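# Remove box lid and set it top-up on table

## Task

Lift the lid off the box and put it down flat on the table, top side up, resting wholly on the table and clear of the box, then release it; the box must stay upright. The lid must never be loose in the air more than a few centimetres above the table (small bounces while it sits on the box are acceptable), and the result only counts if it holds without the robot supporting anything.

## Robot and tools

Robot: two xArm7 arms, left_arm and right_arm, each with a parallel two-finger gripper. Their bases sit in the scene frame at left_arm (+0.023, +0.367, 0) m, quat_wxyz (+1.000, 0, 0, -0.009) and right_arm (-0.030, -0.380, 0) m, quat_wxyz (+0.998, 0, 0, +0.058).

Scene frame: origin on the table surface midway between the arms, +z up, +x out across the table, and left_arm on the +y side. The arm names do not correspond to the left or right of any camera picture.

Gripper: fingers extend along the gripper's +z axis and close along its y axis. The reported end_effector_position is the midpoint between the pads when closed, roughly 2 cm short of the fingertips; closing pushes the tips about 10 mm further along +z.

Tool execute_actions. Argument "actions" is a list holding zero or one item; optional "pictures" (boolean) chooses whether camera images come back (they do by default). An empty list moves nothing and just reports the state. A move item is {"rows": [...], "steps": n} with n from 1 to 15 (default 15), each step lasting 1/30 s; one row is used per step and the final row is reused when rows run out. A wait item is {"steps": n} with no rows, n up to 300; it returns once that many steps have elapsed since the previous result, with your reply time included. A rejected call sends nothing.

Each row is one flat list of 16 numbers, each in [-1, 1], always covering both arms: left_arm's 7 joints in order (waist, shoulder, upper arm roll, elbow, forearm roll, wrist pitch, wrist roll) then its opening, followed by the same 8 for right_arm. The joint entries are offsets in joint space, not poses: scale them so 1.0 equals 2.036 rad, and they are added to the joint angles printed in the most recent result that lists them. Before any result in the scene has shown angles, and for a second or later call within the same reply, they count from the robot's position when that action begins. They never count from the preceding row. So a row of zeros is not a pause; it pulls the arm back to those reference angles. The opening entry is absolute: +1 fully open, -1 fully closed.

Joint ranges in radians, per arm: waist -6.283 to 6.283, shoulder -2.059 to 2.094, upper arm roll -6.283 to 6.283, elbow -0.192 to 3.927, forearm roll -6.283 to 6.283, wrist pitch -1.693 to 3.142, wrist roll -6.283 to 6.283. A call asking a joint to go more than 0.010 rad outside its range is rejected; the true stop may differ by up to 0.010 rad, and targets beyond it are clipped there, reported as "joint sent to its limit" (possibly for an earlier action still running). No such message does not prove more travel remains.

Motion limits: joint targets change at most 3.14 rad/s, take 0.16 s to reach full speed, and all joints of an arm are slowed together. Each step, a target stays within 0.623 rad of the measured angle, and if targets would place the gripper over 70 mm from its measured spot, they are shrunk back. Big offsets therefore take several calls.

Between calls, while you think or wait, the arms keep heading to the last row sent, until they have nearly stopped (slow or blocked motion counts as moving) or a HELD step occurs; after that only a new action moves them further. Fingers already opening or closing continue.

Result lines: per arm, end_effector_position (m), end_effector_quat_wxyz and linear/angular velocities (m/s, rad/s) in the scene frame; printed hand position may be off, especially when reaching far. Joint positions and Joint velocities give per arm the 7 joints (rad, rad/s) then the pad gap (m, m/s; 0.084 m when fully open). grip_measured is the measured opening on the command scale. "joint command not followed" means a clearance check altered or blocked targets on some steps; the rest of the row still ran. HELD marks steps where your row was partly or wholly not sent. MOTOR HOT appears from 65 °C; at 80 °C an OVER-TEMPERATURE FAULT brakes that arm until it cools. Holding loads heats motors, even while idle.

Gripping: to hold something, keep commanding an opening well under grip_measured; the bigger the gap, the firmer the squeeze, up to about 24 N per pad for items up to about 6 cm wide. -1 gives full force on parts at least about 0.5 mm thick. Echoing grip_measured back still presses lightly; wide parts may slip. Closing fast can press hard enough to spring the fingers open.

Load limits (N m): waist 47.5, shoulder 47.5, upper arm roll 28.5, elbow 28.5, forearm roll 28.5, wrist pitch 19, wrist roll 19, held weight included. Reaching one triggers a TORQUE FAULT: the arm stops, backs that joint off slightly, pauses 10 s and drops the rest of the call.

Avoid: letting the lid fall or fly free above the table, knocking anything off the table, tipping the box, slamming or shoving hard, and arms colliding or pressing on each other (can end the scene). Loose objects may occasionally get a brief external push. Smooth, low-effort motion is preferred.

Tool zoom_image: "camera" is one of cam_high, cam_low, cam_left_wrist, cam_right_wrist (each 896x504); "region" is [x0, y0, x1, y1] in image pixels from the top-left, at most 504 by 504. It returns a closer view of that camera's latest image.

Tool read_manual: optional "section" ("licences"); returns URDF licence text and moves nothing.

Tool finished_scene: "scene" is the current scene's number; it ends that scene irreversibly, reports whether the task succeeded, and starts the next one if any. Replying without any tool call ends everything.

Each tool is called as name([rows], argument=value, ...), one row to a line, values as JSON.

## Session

execute_actions(actions=[])

Scene clock: 0.00 s of 4100.00 s.
left_arm: end_effector_position=(+0.3330, +0.5557, +0.2979) grip_measured=+1.00 end_effector_quat_wxyz=(-0.185, -0.006, +0.745, -0.641) end_effector_velocity=(+0.000, +0.000, -0.000) end_effector_angular_velocity=(+0.002, -0.001, +0.000) | right_arm: end_effector_position=(+0.3675, -0.3322, +0.2500) grip_measured=+1.00 end_effector_quat_wxyz=(-0.001, +0.998, +0.058, +0.001) end_effector_velocity=(-0.000, -0.000, +0.000) end_effector_angular_velocity=(+0.000, -0.000, -0.000)
Joint positions: left_arm=[ 0.671  0.636  0.356  1.723 -0.688  2.535 -2.273  0.084] | right_arm=[ 0.002 -0.251  0.002  0.919  0.003  1.168  0.002  0.084]
Joint velocities: left_arm=[-0.    -0.     0.001  0.001  0.    -0.001  0.001 -0.   ] | right_arm=[-0.    -0.001  0.    -0.     0.     0.     0.     0.   ]

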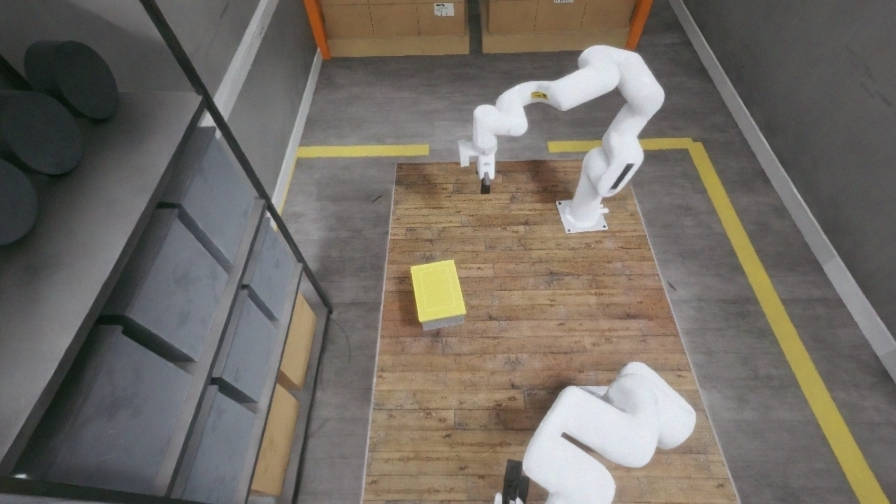

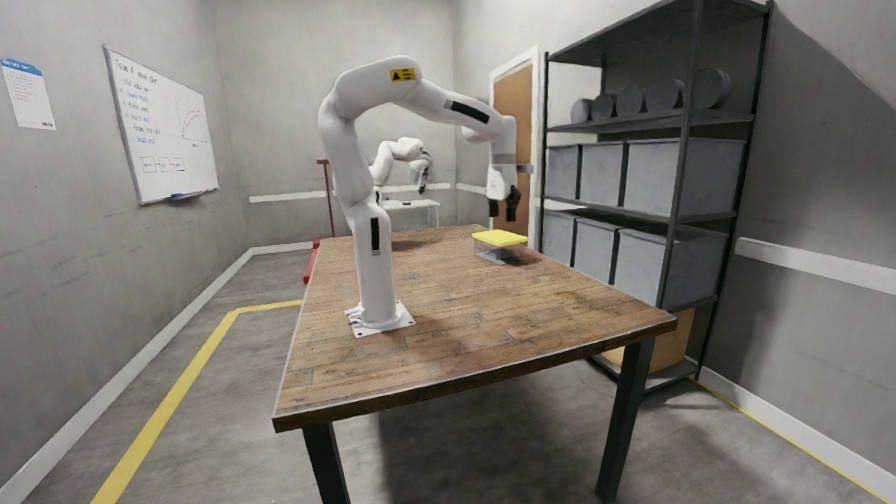

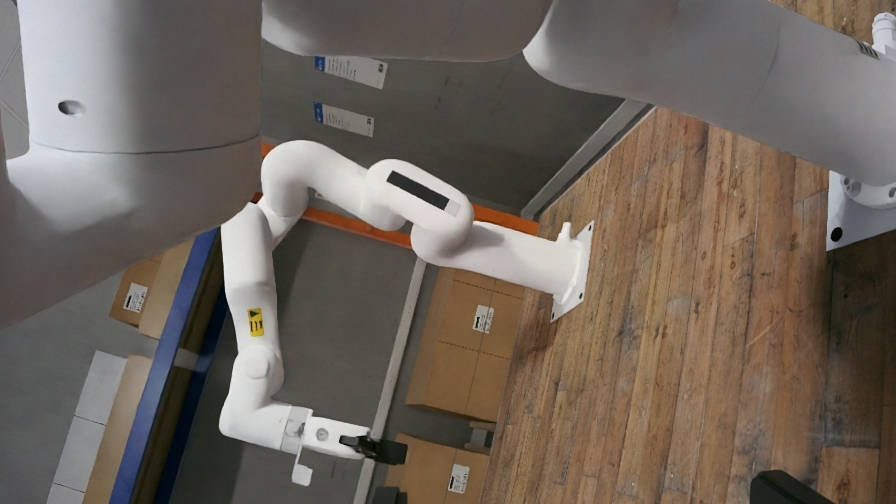

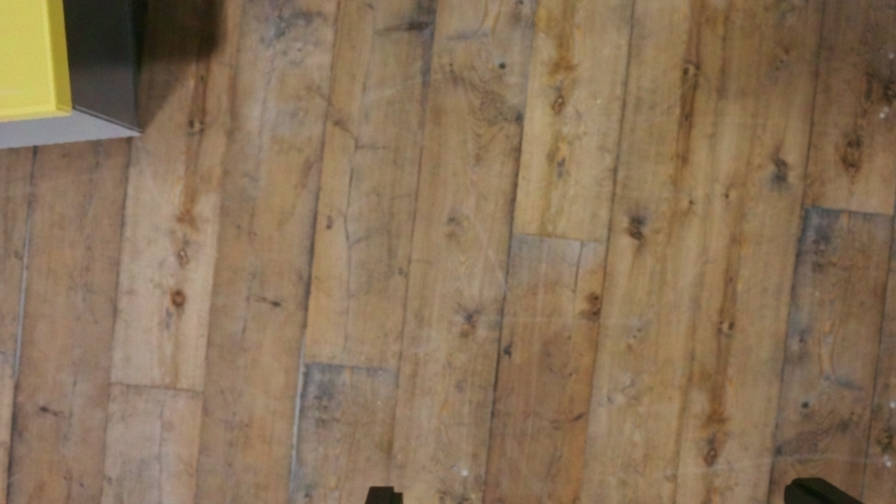

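zoom_image(camera="cam_high", region=[390, 240, 490, 340])

zoom_image(camera="cam_low", region=[455, 215, 545, 275])

Region (390, 240, 490, 340) of cam_high's 896x504 image, scaled by 5.040, with more detail than that image has.

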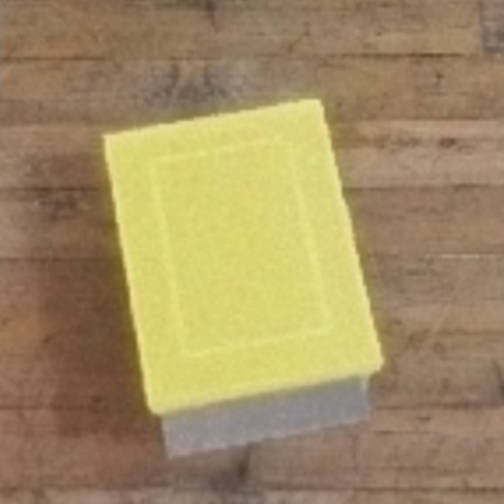

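Region (455, 215, 545, 275) of cam_low's 896x504 image, scaled by 5.600, with more detail than that image has.

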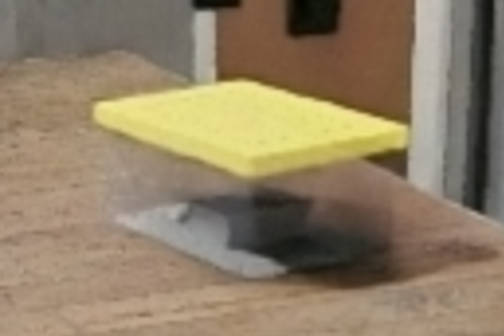

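execute_actions([
  {"rows": [[0,0,0,0,0,0,0,1,0.4327,0.1724,0,-0.0501,-1.0,0.1243,0.6955,0]], "steps": 15},
], pictures=false)

execute_actions([
  {"steps": 35},
], pictures=false)

Scene clock: 47.27 s of 4100.00 s.
left_arm: end_effector_position=(+0.3330, +0.5557, +0.2979) grip_measured=+1.00 end_effector_quat_wxyz=(-0.185, -0.006, +0.745, -0.641) end_effector_velocity=(-0.000, -0.000, +0.001) end_effector_angular_velocity=(+0.000, -0.001, -0.000) | right_arm: end_effector_position=(+0.3159, -0.2536, +0.1678) grip_measured=-0.01 end_effector_quat_wxyz=(+0.404, +0.895, +0.187, +0.031) end_effector_velocity=(+0.183, +0.263, +0.099) end_effector_angular_velocity=(-1.599, -2.590, +1.464)
Joint positions: left_arm=[ 0.671  0.636  0.356  1.723 -0.688  2.535 -2.273  0.084] | right_arm=[ 0.659  0.025  0.007  0.838 -0.727  1.365  0.732  0.044]
Joint velocities: left_arm=[-0.    -0.002  0.     0.    -0.     0.001 -0.001 -0.   ] | right_arm=[ 1.553  0.526  0.043 -0.167 -2.59   0.366  2.582 -0.   ]
Steps of this call (steps 1 to 90: nothing new was sent; then 43.77 s passed at rest; steps 91 to 105: all 15 steps of this action). Readings (joint positions):
91: left_arm=[0.671 0.636 0.356 1.723 -0.688 2.535 -2.273] | right_arm=[0.002 -0.250 0.002 0.919 0.002 1.168 0.002]
92: left_arm=[0.671 0.636 0.356 1.723 -0.688 2.535 -2.273] | right_arm=[0.008 -0.248 0.001 0.919 -0.005 1.171 0.010]
94: left_arm=[0.671 0.636 0.356 1.723 -0.688 2.535 -2.273] | right_arm=[0.064 -0.218 -0.007 0.915 -0.066 1.194 0.070]
98: left_arm=[0.671 0.636 0.356 1.723 -0.688 2.535 -2.273] | right_arm=[0.244 -0.124 0.003 0.881 -0.241 1.259 0.246]
105: the state above

Scene clock: 48.43 s of 4100.00 s.
left_arm: end_effector_position=(+0.3330, +0.5557, +0.2979) grip_measured=+1.00 end_effector_quat_wxyz=(-0.185, -0.006, +0.745, -0.641) end_effector_velocity=(+0.000, -0.000, -0.000) end_effector_angular_velocity=(+0.001, +0.001, -0.000) | right_arm: end_effector_position=(+0.4293, -0.0586, +0.3303) grip_measured=-0.01 end_effector_quat_wxyz=(+0.434, +0.568, +0.298, +0.633) end_effector_velocity=(+0.000, +0.001, +0.001) end_effector_angular_velocity=(+0.001, -0.002, +0.002)
Joint positions: left_arm=[ 0.671  0.636  0.356  1.723 -0.688  2.535 -2.273  0.084] | right_arm=[ 0.883  0.1    0.002  0.817 -2.033  1.421  1.418  0.044]
Joint velocities: left_arm=[-0.     0.001 -0.     0.    -0.    -0.001 -0.001 -0.   ] | right_arm=[ 0.     0.     0.     0.001 -0.002  0.     0.    -0.   ]
Steps of this call (steps 1 to 35: the robot went on to your last target). Readings (joint positions):
1: left_arm=[0.671 0.636 0.356 1.723 -0.688 2.535 -2.273] | right_arm=[0.706 0.041 0.008 0.833 -0.813 1.376 0.818]
2: left_arm=[0.671 0.636 0.356 1.723 -0.688 2.535 -2.273] | right_arm=[0.745 0.054 0.008 0.829 -0.899 1.386 0.903]
4: left_arm=[0.671 0.636 0.356 1.723 -0.688 2.535 -2.273] | right_arm=[0.796 0.071 0.007 0.824 -1.058 1.398 1.056]
8: left_arm=[0.671 0.636 0.356 1.723 -0.688 2.535 -2.273] | right_arm=[0.837 0.084 0.002 0.822 -1.338 1.410 1.230]
35: the state above

execute_actions([
  {"rows": [[0,0,0,0,0,0,0,1,0,0.247,0,0,-0.1513,0,0,0]], "steps": 15},
], pictures=false)

execute_actions([
  {"steps": 20},
])

Scene clock: 51.63 s of 4100.00 s.
left_arm: end_effector_position=(+0.3330, +0.5557, +0.2979) grip_measured=+1.00 end_effector_quat_wxyz=(-0.185, -0.006, +0.745, -0.641) end_effector_velocity=(-0.000, -0.001, +0.001) end_effector_angular_velocity=(-0.000, +0.000, -0.001) | right_arm: end_effector_position=(+0.4180, -0.0164, +0.1367) grip_measured=-0.01 end_effector_quat_wxyz=(+0.450, +0.470, +0.501, +0.570) end_effector_velocity=(-0.080, +0.027, -0.448) end_effector_angular_velocity=(-0.821, +0.329, +0.510)
Joint positions: left_arm=[ 0.671  0.636  0.356  1.723 -0.688  2.535 -2.273  0.084] | right_arm=[ 0.883  0.503  0.002  0.816 -2.279  1.421  1.418  0.044]
Joint velocities: left_arm=[-0.    -0.002 -0.001 -0.002  0.     0.    -0.001 -0.   ] | right_arm=[-0.     0.876 -0.001  0.005 -0.538  0.002  0.    -0.   ]
Steps of this call (steps 1 to 15: the robot went on to your last target; steps 16 to 81: nothing new was sent; steps 82 to 96: all 15 steps of this action). Readings (joint positions):
82: left_arm=[0.671 0.636 0.356 1.723 -0.688 2.535 -2.273] | right_arm=[0.883 0.101 0.002 0.817 -2.033 1.421 1.418]
83: left_arm=[0.671 0.636 0.356 1.723 -0.688 2.535 -2.273] | right_arm=[0.883 0.106 0.002 0.818 -2.038 1.422 1.418]
85: left_arm=[0.671 0.636 0.356 1.723 -0.688 2.535 -2.273] | right_arm=[0.883 0.157 0.001 0.824 -2.073 1.423 1.418]
89: left_arm=[0.671 0.636 0.356 1.723 -0.688 2.535 -2.273] | right_arm=[0.883 0.293 0.003 0.815 -2.150 1.421 1.418]
96: the state above

Scene clock: 52.30 s of 4100.00 s.
left_arm: end_effector_position=(+0.3330, +0.5557, +0.2979) grip_measured=+1.00 end_effector_quat_wxyz=(-0.185, -0.006, +0.745, -0.641) end_effector_velocity=(-0.000, +0.000, -0.001) end_effector_angular_velocity=(-0.000, -0.002, +0.000) | right_arm: end_effector_position=(+0.4071, -0.0152, +0.0852) grip_measured=-0.01 end_effector_quat_wxyz=(+0.444, +0.445, +0.550, +0.550) end_effector_velocity=(-0.000, -0.000, -0.001) end_effector_angular_velocity=(-0.002, +0.002, +0.001)
Joint positions: left_arm=[ 0.671  0.636  0.356  1.723 -0.688  2.535 -2.273  0.084] | right_arm=[ 0.883  0.603  0.002  0.817 -2.341  1.421  1.418  0.044]
Joint velocities: left_arm=[ 0.     0.     0.    -0.     0.    -0.001  0.003 -0.   ] | right_arm=[ 0.     0.002  0.    -0.001 -0.001 -0.    -0.    -0.   ]
Steps of this call (steps 1 to 20: the robot went on to your last target). Readings (joint positions):
1: left_arm=[0.671 0.636 0.356 1.723 -0.688 2.535 -2.273] | right_arm=[0.883 0.532 0.002 0.816 -2.297 1.421 1.418]
2: left_arm=[0.671 0.636 0.356 1.723 -0.688 2.535 -2.273] | right_arm=[0.883 0.558 0.002 0.816 -2.312 1.421 1.418]
4: left_arm=[0.671 0.636 0.356 1.723 -0.688 2.535 -2.273] | right_arm=[0.883 0.591 0.003 0.813 -2.331 1.420 1.418]
8: left_arm=[0.671 0.636 0.356 1.723 -0.688 2.535 -2.273] | right_arm=[0.883 0.601 0.002 0.817 -2.340 1.422 1.418]
20: the state above

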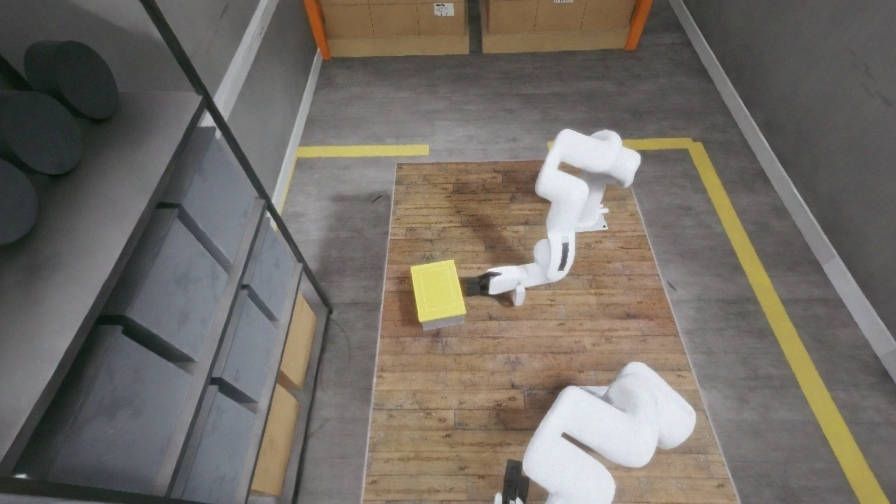

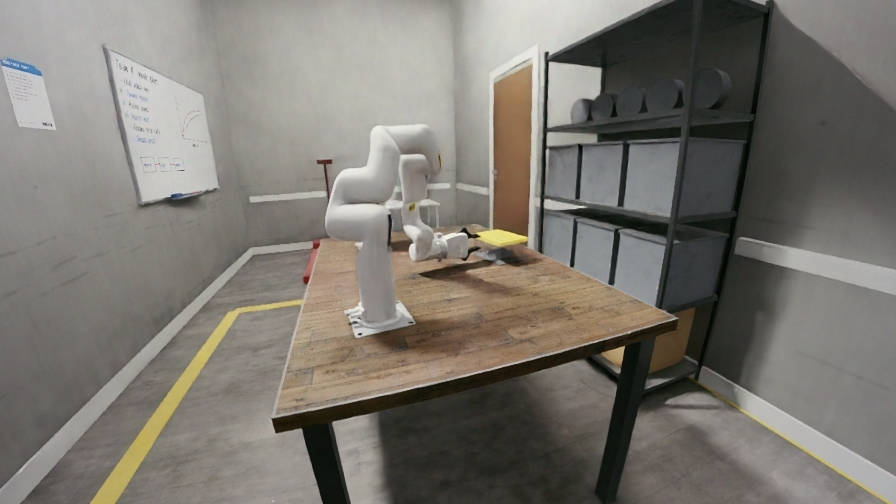

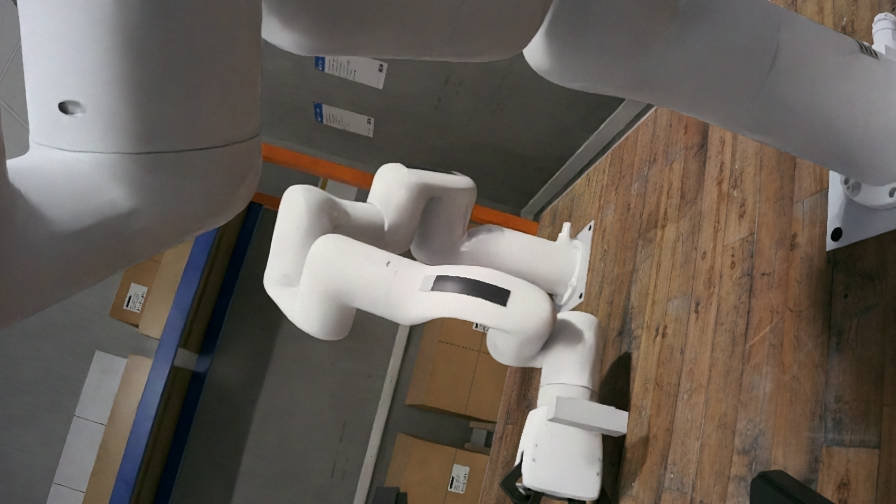

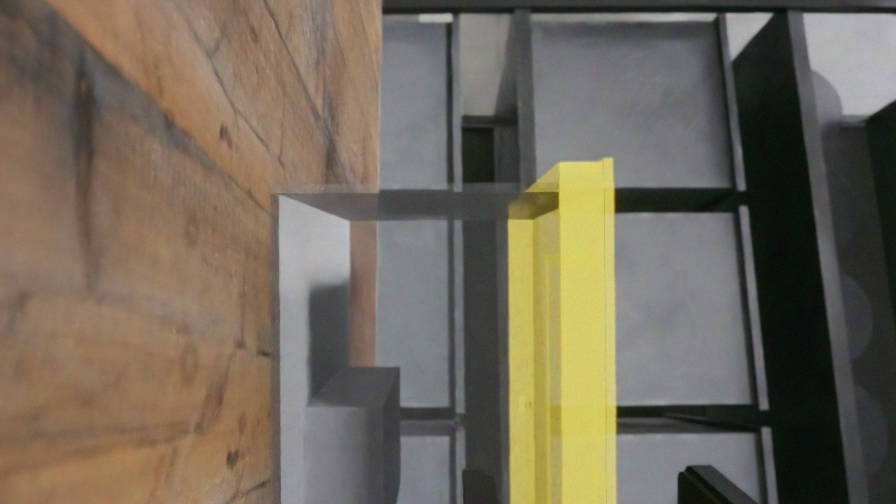

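execute_actions([
  {"rows": [[0,0,0,0,0,0,0,1,-0.0022,0.0002,0,0.0016,-0.0021,-0.0013,-0.0007,0],[0,0,0,0,0,0,0,1,-0.0055,0.0006,0,0.004,-0.0051,-0.0032,-0.0017,0],[0,0,0,0,0,0,0,1,-0.0096,0.0011,0,0.0071,-0.009,-0.0056,-0.0029,0],[0,0,0,0,0,0,0,1,-0.0132,0.0015,0,0.0097,-0.0123,-0.0077,-0.004,0],[0,0,0,0,0,0,0,1,-0.0165,0.0019,0,0.0121,-0.0154,-0.0097,-0.005,0],[0,0,0,0,0,0,0,1,-0.0193,0.0022,0,0.0141,-0.018,-0.0113,-0.0058,0],[0,0,0,0,0,0,0,1,-0.0215,0.0024,0,0.0158,-0.02,-0.0126,-0.0065,0],[0,0,0,0,0,0,0,1,-0.0231,0.0026,0,0.017,-0.0216,-0.0135,-0.007,0],[0,0,0,0,0,0,0,1,-0.0245,0.0028,0,0.018,-0.0229,-0.0143,-0.0074,0],[0,0,0,0,0,0,0,1,-0.0256,0.0029,0,0.0188,-0.0239,-0.015,-0.0077,0],[0,0,0,0,0,0,0,1,-0.0264,0.003,0,0.0194,-0.0247,-0.0155,-0.008,0],[0,0,0,0,0,0,0,1,-0.027,0.003,0,0.0198,-0.0252,-0.0158,-0.0081,0],[0,0,0,0,0,0,0,1,-0.0275,0.0031,0,0.0202,-0.0257,-0.0161,-0.0083,0]], "steps": 15},
], pictures=false)

execute_actions([
  {"steps": 6},
])

zoom_image(camera="cam_high", region=[390, 240, 490, 340])

Scene clock: 83.17 s of 4100.00 s.
left_arm: end_effector_position=(+0.3330, +0.5557, +0.2979) grip_measured=+1.00 end_effector_quat_wxyz=(-0.185, -0.006, +0.745, -0.641) end_effector_velocity=(+0.000, +0.000, -0.001) end_effector_angular_velocity=(+0.002, +0.004, +0.000) | right_arm: end_effector_position=(+0.4299, -0.0155, +0.0896) grip_measured=-0.01 end_effector_quat_wxyz=(+0.445, +0.444, +0.550, +0.550) end_effector_velocity=(+0.010, +0.002, +0.001) end_effector_angular_velocity=(-0.003, +0.004, +0.009)
Joint positions: left_arm=[ 0.671  0.636  0.356  1.723 -0.688  2.535 -2.273  0.084] | right_arm=[ 0.829  0.609  0.002  0.856 -2.391  1.39   1.402  0.044]
Joint velocities: left_arm=[-0.     0.001  0.     0.001  0.001 -0.001 -0.003 -0.   ] | right_arm=[-0.029  0.005  0.005  0.022 -0.031 -0.02  -0.01   0.   ]
Steps of this call (steps 1 to 15: the robot went on to your last target; steps 16 to 90: nothing new was sent; then 27.37 s passed at rest; steps 91 to 105: all 15 steps of this action). Readings (joint positions):
91: left_arm=[0.671 0.636 0.356 1.723 -0.688 2.535 -2.273] | right_arm=[0.883 0.603 0.002 0.817 -2.341 1.421 1.418]
92: left_arm=[0.671 0.636 0.356 1.723 -0.688 2.535 -2.273] | right_arm=[0.882 0.603 0.002 0.817 -2.342 1.420 1.417]
94: left_arm=[0.671 0.636 0.356 1.723 -0.688 2.535 -2.273] | right_arm=[0.876 0.604 0.003 0.822 -2.348 1.416 1.415]
98: left_arm=[0.671 0.636 0.356 1.723 -0.688 2.535 -2.273] | right_arm=[0.851 0.606 0.002 0.840 -2.370 1.403 1.408]
105: the state above

Scene clock: 83.37 s of 4100.00 s.
left_arm: end_effector_position=(+0.3330, +0.5557, +0.2979) grip_measured=+1.00 end_effector_quat_wxyz=(-0.185, -0.006, +0.745, -0.641) end_effector_velocity=(+0.000, -0.000, -0.000) end_effector_angular_velocity=(-0.002, +0.001, +0.001) | right_arm: end_effector_position=(+0.4304, -0.0152, +0.0896) grip_measured=-0.01 end_effector_quat_wxyz=(+0.445, +0.444, +0.550, +0.550) end_effector_velocity=(+0.000, -0.000, -0.000) end_effector_angular_velocity=(-0.001, +0.001, +0.000)
Joint positions: left_arm=[ 0.671  0.636  0.356  1.723 -0.688  2.535 -2.273  0.084] | right_arm=[ 0.827  0.609  0.002  0.858 -2.393  1.388  1.401  0.044]
Joint velocities: left_arm=[-0.     0.001  0.    -0.001 -0.001  0.    -0.     0.   ] | right_arm=[-0.001  0.    -0.     0.    -0.002 -0.001 -0.     0.   ]
Steps of this call (steps 1 to 6: the robot went on to your last target). Readings (joint positions):
1: left_arm=[0.671 0.636 0.356 1.723 -0.688 2.535 -2.273] | right_arm=[0.828 0.609 0.002 0.857 -2.392 1.389 1.401]
2: left_arm=[0.671 0.636 0.356 1.723 -0.688 2.535 -2.273] | right_arm=[0.828 0.609 0.002 0.857 -2.392 1.389 1.401]
4: left_arm=[0.671 0.636 0.356 1.723 -0.688 2.535 -2.273] | right_arm=[0.827 0.609 0.002 0.858 -2.393 1.389 1.401]
6: the state above

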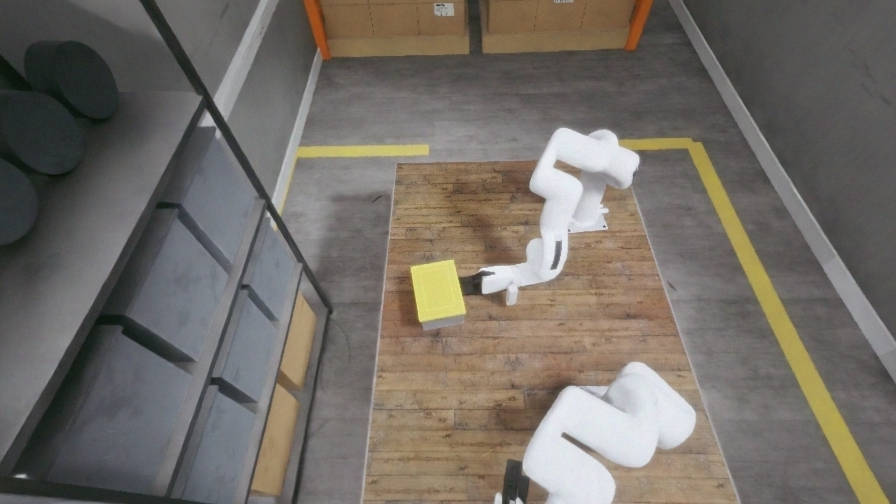

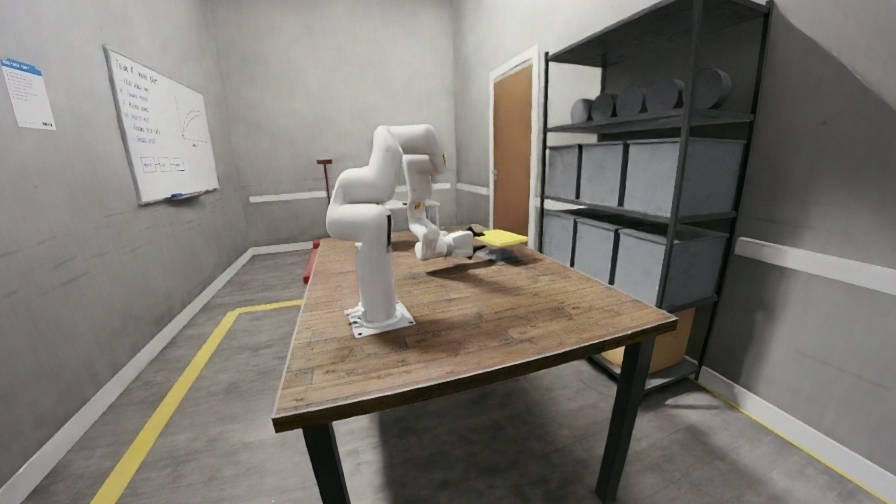

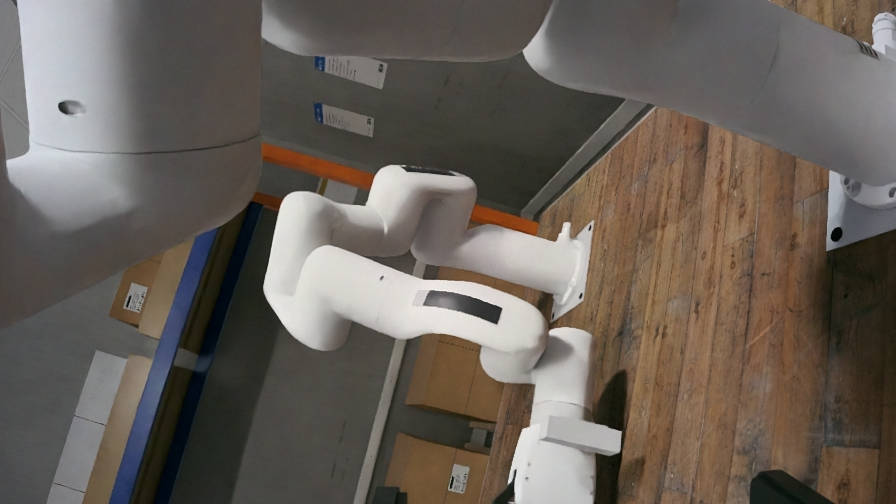

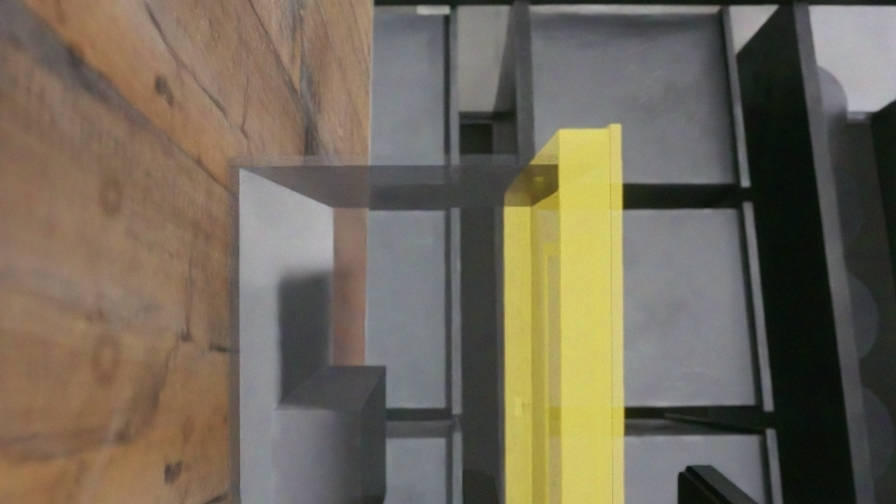

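Region (390, 240, 490, 340) of cam_high's 896x504 image, scaled by 5.040, with more detail than that image has.

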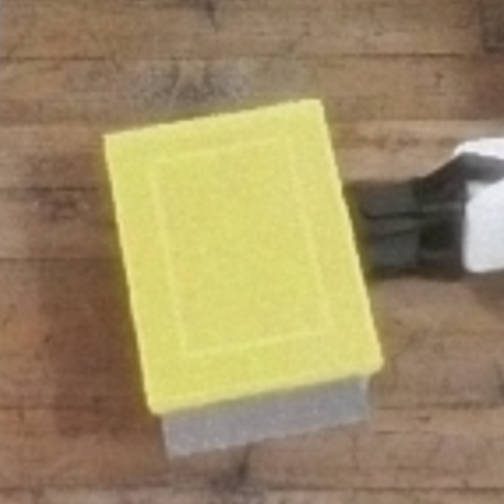

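execute_actions([
  {"rows": [[0,0,0,0,0,0,0,1,-0.0008,0,0,0.0009,-0.0007,-0.0007,-0.0004,0],[0,0,0,0,0,0,0,1,-0.0016,0.0001,0,0.0017,-0.0014,-0.0014,-0.0009,0],[0,0,0,0,0,0,0,1,-0.0023,0.0002,0,0.0026,-0.0021,-0.0021,-0.0013,0],[0,0,0,0,0,0,0,1,-0.0031,0.0002,0,0.0034,-0.0028,-0.0028,-0.0018,0],[0,0,0,0,0,0,0,1,-0.0039,0.0003,0,0.0043,-0.0035,-0.0035,-0.0022,0],[0,0,0,0,0,0,0,1,-0.0047,0.0004,0,0.0051,-0.0041,-0.0042,-0.0026,0],[0,0,0,0,0,0,0,1,-0.0055,0.0004,0,0.006,-0.0048,-0.0049,-0.0031,0],[0,0,0,0,0,0,0,1,-0.0062,0.0005,0,0.0068,-0.0055,-0.0056,-0.0035,0],[0,0,0,0,0,0,0,1,-0.007,0.0005,0,0.0077,-0.0062,-0.0063,-0.004,0],[0,0,0,0,0,0,0,1,-0.0078,0.0006,0,0.0085,-0.0069,-0.007,-0.0044,0]], "steps": 15},
])

zoom_image(camera="cam_high", region=[390, 240, 490, 340])

Scene clock: 97.53 s of 4100.00 s.
left_arm: end_effector_position=(+0.3330, +0.5557, +0.2979) grip_measured=+1.00 end_effector_quat_wxyz=(-0.185, -0.006, +0.745, -0.641) end_effector_velocity=(+0.000, +0.000, -0.001) end_effector_angular_velocity=(-0.000, +0.001, +0.000) | right_arm: end_effector_position=(+0.4375, -0.0138, +0.0916) grip_measured=-0.01 end_effector_quat_wxyz=(+0.445, +0.444, +0.551, +0.550) end_effector_velocity=(+0.001, +0.001, -0.002) end_effector_angular_velocity=(-0.004, +0.005, +0.004)
Joint positions: left_arm=[ 0.671  0.636  0.356  1.723 -0.688  2.535 -2.273  0.084] | right_arm=[ 0.812  0.61   0.003  0.874 -2.407  1.374  1.392  0.044]
Joint velocities: left_arm=[ 0.     0.002  0.     0.001 -0.    -0.    -0.001 -0.   ] | right_arm=[-0.005  0.002  0.003  0.004 -0.006 -0.007 -0.004  0.   ]
Steps of this call (steps 1 to 15: the robot went on to your last target; steps 16 to 90: nothing new was sent; then 10.67 s passed at rest; steps 91 to 105: all 15 steps of this action). Readings (joint positions):
91: left_arm=[0.671 0.636 0.356 1.723 -0.688 2.535 -2.273] | right_arm=[0.827 0.609 0.002 0.858 -2.393 1.388 1.401]
92: left_arm=[0.671 0.636 0.356 1.723 -0.688 2.535 -2.273] | right_arm=[0.827 0.609 0.002 0.858 -2.393 1.388 1.401]
94: left_arm=[0.671 0.636 0.356 1.723 -0.688 2.535 -2.273] | right_arm=[0.825 0.609 0.003 0.860 -2.395 1.386 1.400]
98: left_arm=[0.671 0.636 0.356 1.723 -0.688 2.535 -2.273] | right_arm=[0.819 0.610 0.002 0.866 -2.400 1.381 1.396]
105: the state above

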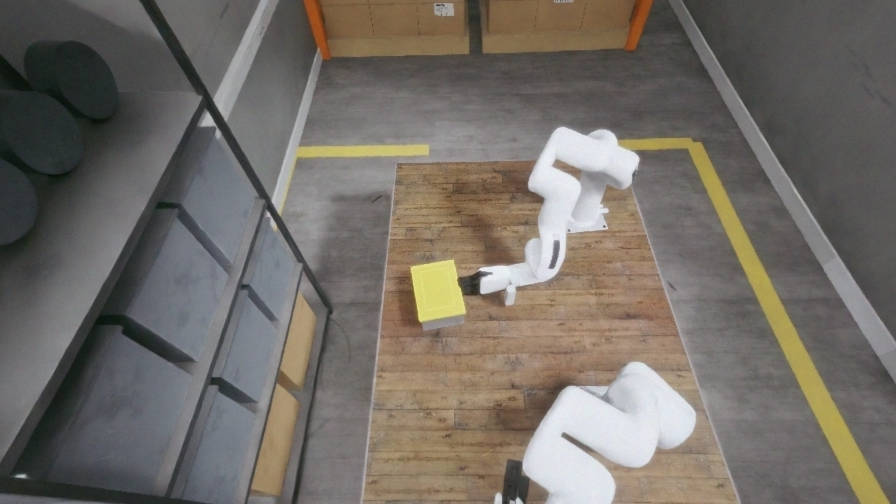

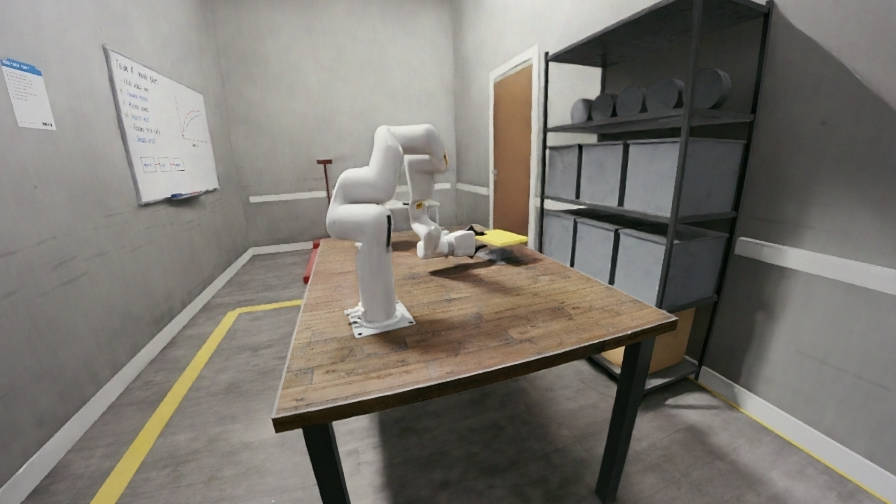

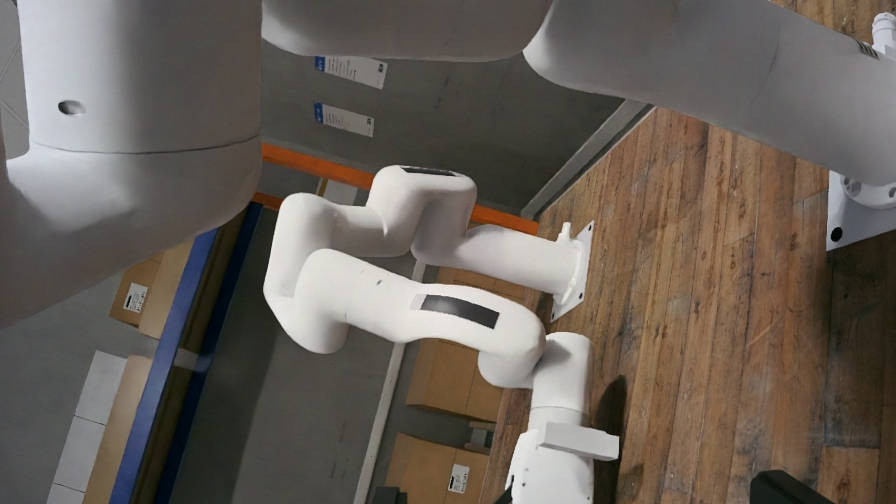

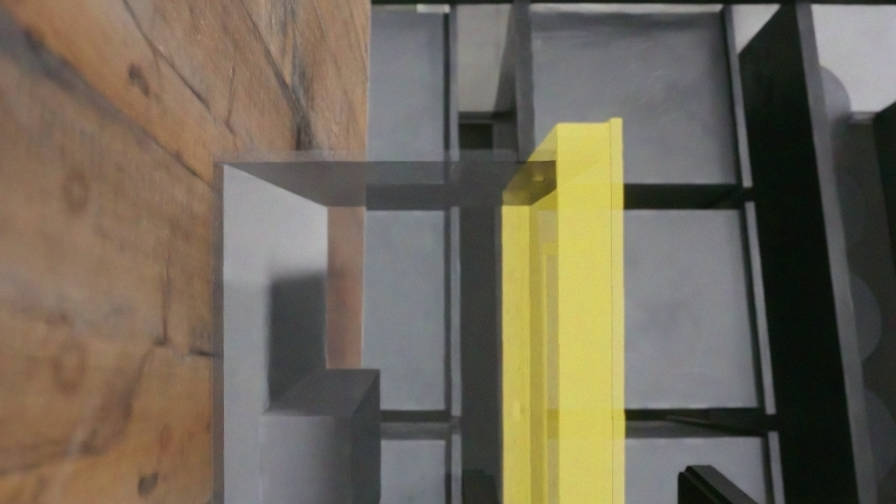

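Region (390, 240, 490, 340) of cam_high's 896x504 image, scaled by 5.040, with more detail than that image has.

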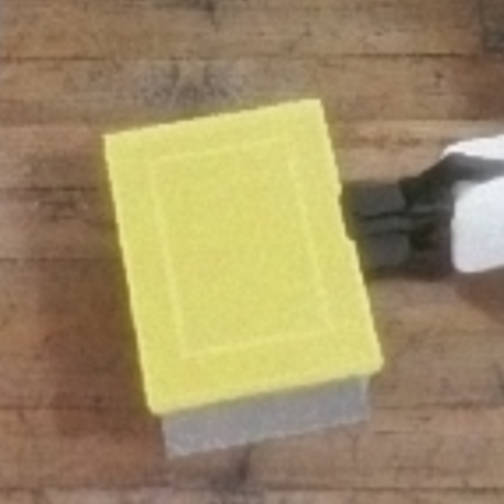

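execute_actions([
  {"rows": [[0,0,0,0,0,0,0,1,-0.001,-0.0001,0,0.001,-0.0009,-0.001,-0.0006,-0.1],[0,0,0,0,0,0,0,1,-0.0019,-0.0002,0,0.002,-0.0017,-0.002,-0.0012,-0.2],[0,0,0,0,0,0,0,1,-0.0019,-0.0002,0,0.002,-0.0017,-0.002,-0.0012,-0.3],[0,0,0,0,0,0,0,1,-0.0019,-0.0002,0,0.002,-0.0017,-0.002,-0.0012,-0.4],[0,0,0,0,0,0,0,1,-0.0019,-0.0002,0,0.002,-0.0017,-0.002,-0.0012,-0.5],[0,0,0,0,0,0,0,1,-0.0019,-0.0002,0,0.002,-0.0017,-0.002,-0.0012,-0.55],[0,0,0,0,0,0,0,1,-0.0019,-0.0002,0,0.002,-0.0017,-0.002,-0.0012,-0.6],[0,0,0,0,0,0,0,1,-0.0019,-0.0002,0,0.002,-0.0017,-0.002,-0.0012,-0.64],[0,0,0,0,0,0,0,1,-0.0019,-0.0002,0,0.002,-0.0017,-0.002,-0.0012,-0.68],[0,0,0,0,0,0,0,1,-0.0019,-0.0002,0,0.002,-0.0017,-0.002,-0.0012,-0.72],[0,0,0,0,0,0,0,1,-0.0019,-0.0002,0,0.002,-0.0017,-0.002,-0.0012,-0.76],[0,0,0,0,0,0,0,1,-0.0019,-0.0002,0,0.002,-0.0017,-0.002,-0.0012,-0.82],[0,0,0,0,0,0,0,1,-0.0019,-0.0002,0,0.002,-0.0017,-0.002,-0.0012,-0.9],[0,0,0,0,0,0,0,1,-0.0019,-0.0002,0,0.002,-0.0017,-0.002,-0.0012,-1]], "steps": 15},
])

Scene clock: 117.20 s of 4100.00 s.
left_arm: end_effector_position=(+0.3330, +0.5557, +0.2979) grip_measured=+1.00 end_effector_quat_wxyz=(-0.185, -0.006, +0.745, -0.641) end_effector_velocity=(+0.000, -0.000, -0.000) end_effector_angular_velocity=(-0.001, -0.000, +0.001) | right_arm: end_effector_position=(+0.4396, -0.0136, +0.0926) grip_measured=-0.68 end_effector_quat_wxyz=(+0.445, +0.444, +0.550, +0.550) end_effector_velocity=(-0.000, -0.000, -0.001) end_effector_angular_velocity=(-0.002, +0.001, +0.001)
Joint positions: left_arm=[ 0.671  0.636  0.356  1.723 -0.688  2.535 -2.273  0.084] | right_arm=[ 0.808  0.61   0.003  0.878 -2.41   1.371  1.39   0.014]
Joint velocities: left_arm=[-0.    -0.    -0.    -0.001 -0.001 -0.     0.    -0.   ] | right_arm=[ 0.     0.002  0.    -0.    -0.    -0.    -0.001 -0.   ]
Steps of this call (steps 1 to 15: the robot went on to your last target; steps 16 to 90: nothing new was sent; then 16.17 s passed at rest; steps 91 to 105: all 15 steps of this action). Readings (joint positions):
91: left_arm=[0.671 0.636 0.356 1.723 -0.688 2.535 -2.273] | right_arm=[0.811 0.610 0.002 0.875 -2.407 1.374 1.392]
92: left_arm=[0.671 0.636 0.356 1.723 -0.688 2.535 -2.273] | right_arm=[0.811 0.610 0.003 0.875 -2.407 1.374 1.392]
94: left_arm=[0.671 0.636 0.356 1.723 -0.688 2.535 -2.273] | right_arm=[0.810 0.610 0.003 0.876 -2.409 1.372 1.391]
98: left_arm=[0.671 0.636 0.356 1.723 -0.688 2.535 -2.273] | right_arm=[0.808 0.610 0.003 0.878 -2.410 1.371 1.390]
105: the state above

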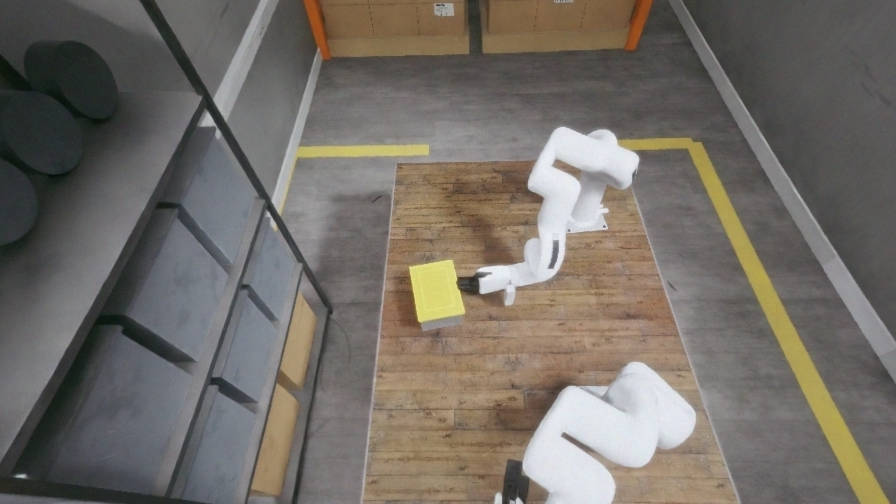

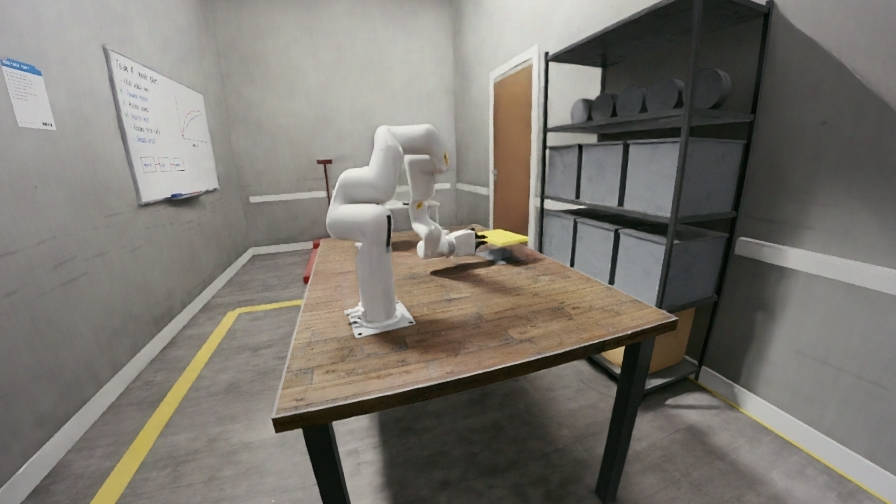

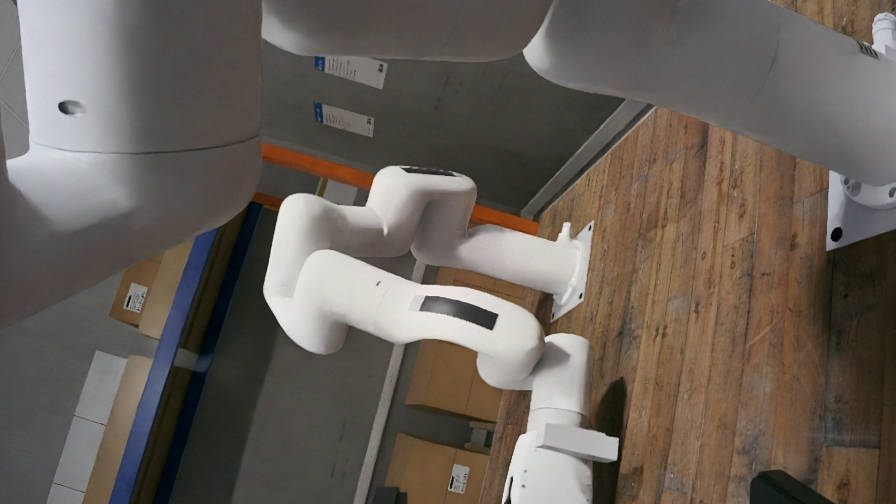

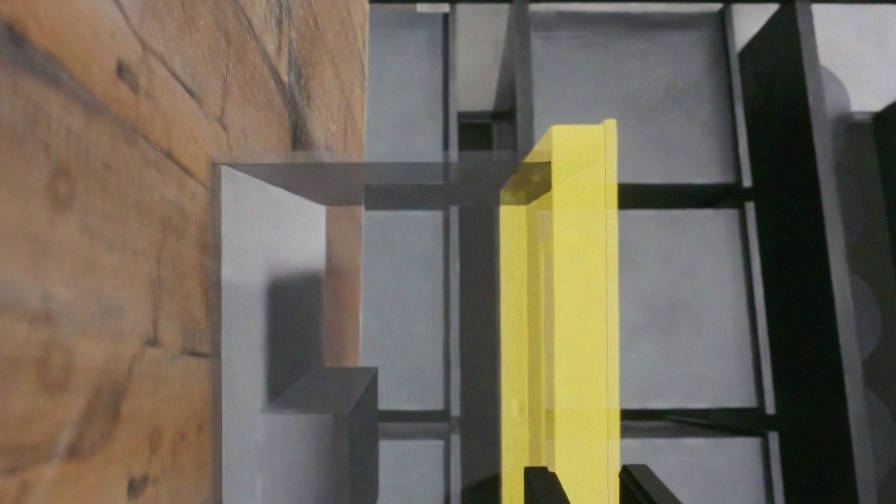

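execute_actions([
  {"rows": [[0,0,0,0,0,0,0,1,-0.0002,-0.0011,0,-0.0003,0.0001,-0.0016,-0.0006,-1],[0,0,0,0,0,0,0,1,-0.0009,-0.0045,0,-0.0011,0.0003,-0.0064,-0.0023,-1],[0,0,0,0,0,0,0,1,-0.0019,-0.01,0,-0.0023,0.0008,-0.0142,-0.0051,-1],[0,0,0,0,0,0,0,1,-0.0033,-0.0171,0,-0.0038,0.0015,-0.0246,-0.009,-1],[0,0,0,0,0,0,0,1,-0.005,-0.0249,0,-0.0052,0.0024,-0.0364,-0.0135,-1],[0,0,0,0,0,0,0,1,-0.0071,-0.0343,0,-0.0067,0.0038,-0.0509,-0.0192,-1],[0,0,0,0,0,0,0,1,-0.0093,-0.0436,0,-0.0079,0.0054,-0.0655,-0.025,-1],[0,0,0,0,0,0,0,1,-0.0116,-0.0526,0,-0.0087,0.0071,-0.0801,-0.0311,-1],[0,0,0,0,0,0,0,1,-0.014,-0.0613,0,-0.0091,0.0092,-0.0949,-0.0374,-1],[0,0,0,0,0,0,0,1,-0.016,-0.0684,0,-0.0093,0.011,-0.1071,-0.0427,-1],[0,0,0,0,0,0,0,1,-0.0178,-0.0745,0,-0.0092,0.0127,-0.118,-0.0475,-1],[0,0,0,0,0,0,0,1,-0.0192,-0.0791,0,-0.009,0.0141,-0.1262,-0.0512,-1],[0,0,0,0,0,0,0,1,-0.0202,-0.0821,0,-0.0088,0.0151,-0.1317,-0.0537,-1],[0,0,0,0,0,0,0,1,-0.0204,-0.0828,0,-0.0088,0.0153,-0.1331,-0.0543,-1]], "steps": 15},
], pictures=false)

execute_actions([
  {"steps": 10},
])

Scene clock: 160.13 s of 4100.00 s.
left_arm: end_effector_position=(+0.3330, +0.5557, +0.2979) grip_measured=+1.00 end_effector_quat_wxyz=(-0.185, -0.006, +0.745, -0.641) end_effector_velocity=(+0.000, -0.000, -0.001) end_effector_angular_velocity=(-0.003, +0.003, +0.001) | right_arm: end_effector_position=(+0.4412, -0.0133, +0.1160) grip_measured=-0.68 end_effector_quat_wxyz=(+0.414, +0.473, +0.585, +0.512) end_effector_velocity=(+0.011, -0.005, +0.054) end_effector_angular_velocity=(-0.043, +0.246, -0.012)
Joint positions: left_arm=[ 0.671  0.636  0.356  1.723 -0.688  2.535 -2.273  0.084] | right_arm=[ 0.772  0.458  0.002  0.861 -2.384  1.133  1.293  0.014]
Joint velocities: left_arm=[ 0.     0.002  0.    -0.001 -0.002  0.    -0.002 -0.   ] | right_arm=[-0.088 -0.282 -0.013  0.005  0.075 -0.476 -0.208 -0.   ]
Steps of this call (steps 1 to 15: the robot went on to your last target; steps 16 to 90: nothing new was sent; then 39.43 s passed at rest; steps 91 to 105: all 15 steps of this action). Readings (joint positions):
91: left_arm=[0.671 0.636 0.356 1.723 -0.688 2.535 -2.273] | right_arm=[0.808 0.610 0.003 0.878 -2.410 1.370 1.390]
92: left_arm=[0.671 0.636 0.356 1.723 -0.688 2.535 -2.273] | right_arm=[0.808 0.609 0.003 0.878 -2.410 1.369 1.389]
94: left_arm=[0.671 0.636 0.356 1.723 -0.688 2.535 -2.273] | right_arm=[0.807 0.604 0.003 0.876 -2.410 1.361 1.386]
98: left_arm=[0.671 0.636 0.356 1.723 -0.688 2.535 -2.273] | right_arm=[0.799 0.564 0.003 0.868 -2.405 1.300 1.364]
105: the state above

Scene clock: 160.47 s of 4100.00 s.
left_arm: end_effector_position=(+0.3330, +0.5557, +0.2979) grip_measured=+1.00 end_effector_quat_wxyz=(-0.185, -0.006, +0.745, -0.641) end_effector_velocity=(+0.000, +0.000, -0.000) end_effector_angular_velocity=(-0.001, +0.001, +0.001) | right_arm: end_effector_position=(+0.4409, -0.0137, +0.1177) grip_measured=-0.68 end_effector_quat_wxyz=(+0.410, +0.477, +0.591, +0.506) end_effector_velocity=(-0.002, +0.000, -0.001) end_effector_angular_velocity=(-0.001, +0.006, +0.002)
Joint positions: left_arm=[ 0.671  0.636  0.356  1.723 -0.688  2.535 -2.273  0.084] | right_arm=[ 0.766  0.442  0.002  0.861 -2.379  1.101  1.279  0.014]
Joint velocities: left_arm=[ 0.     0.     0.    -0.001 -0.001 -0.    -0.001  0.   ] | right_arm=[-0.    -0.002  0.002 -0.003  0.001 -0.006 -0.001  0.   ]
Steps of this call (steps 1 to 10: the robot went on to your last target). Readings (joint positions):
1: left_arm=[0.671 0.636 0.356 1.723 -0.688 2.535 -2.273] | right_arm=[0.769 0.450 0.002 0.861 -2.382 1.120 1.288]
2: left_arm=[0.671 0.636 0.356 1.723 -0.688 2.535 -2.273] | right_arm=[0.768 0.446 0.002 0.861 -2.380 1.111 1.284]
4: left_arm=[0.671 0.636 0.356 1.723 -0.688 2.535 -2.273] | right_arm=[0.767 0.443 0.002 0.861 -2.379 1.104 1.281]
8: left_arm=[0.671 0.636 0.356 1.723 -0.688 2.535 -2.273] | right_arm=[0.766 0.442 0.002 0.861 -2.379 1.101 1.280]
10: the state above

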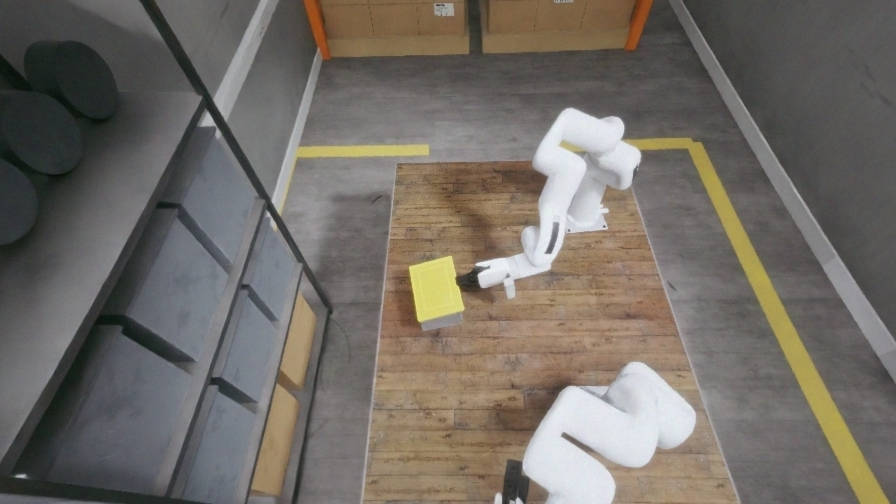

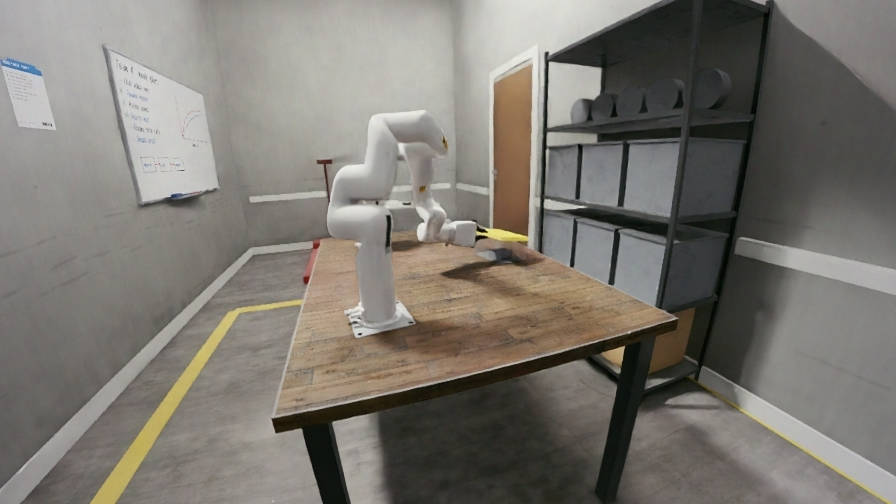

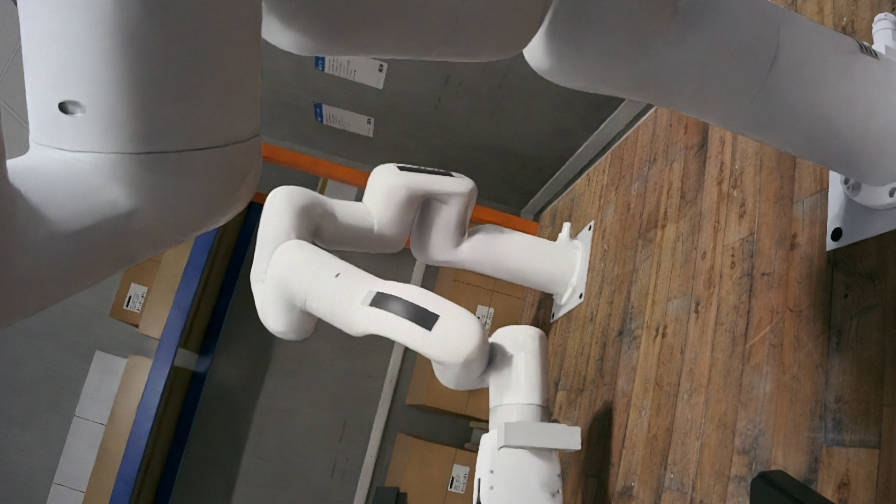

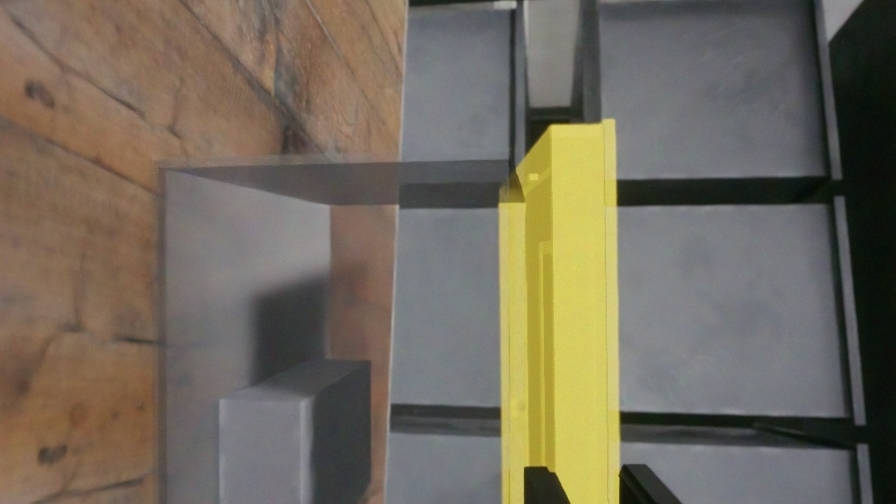

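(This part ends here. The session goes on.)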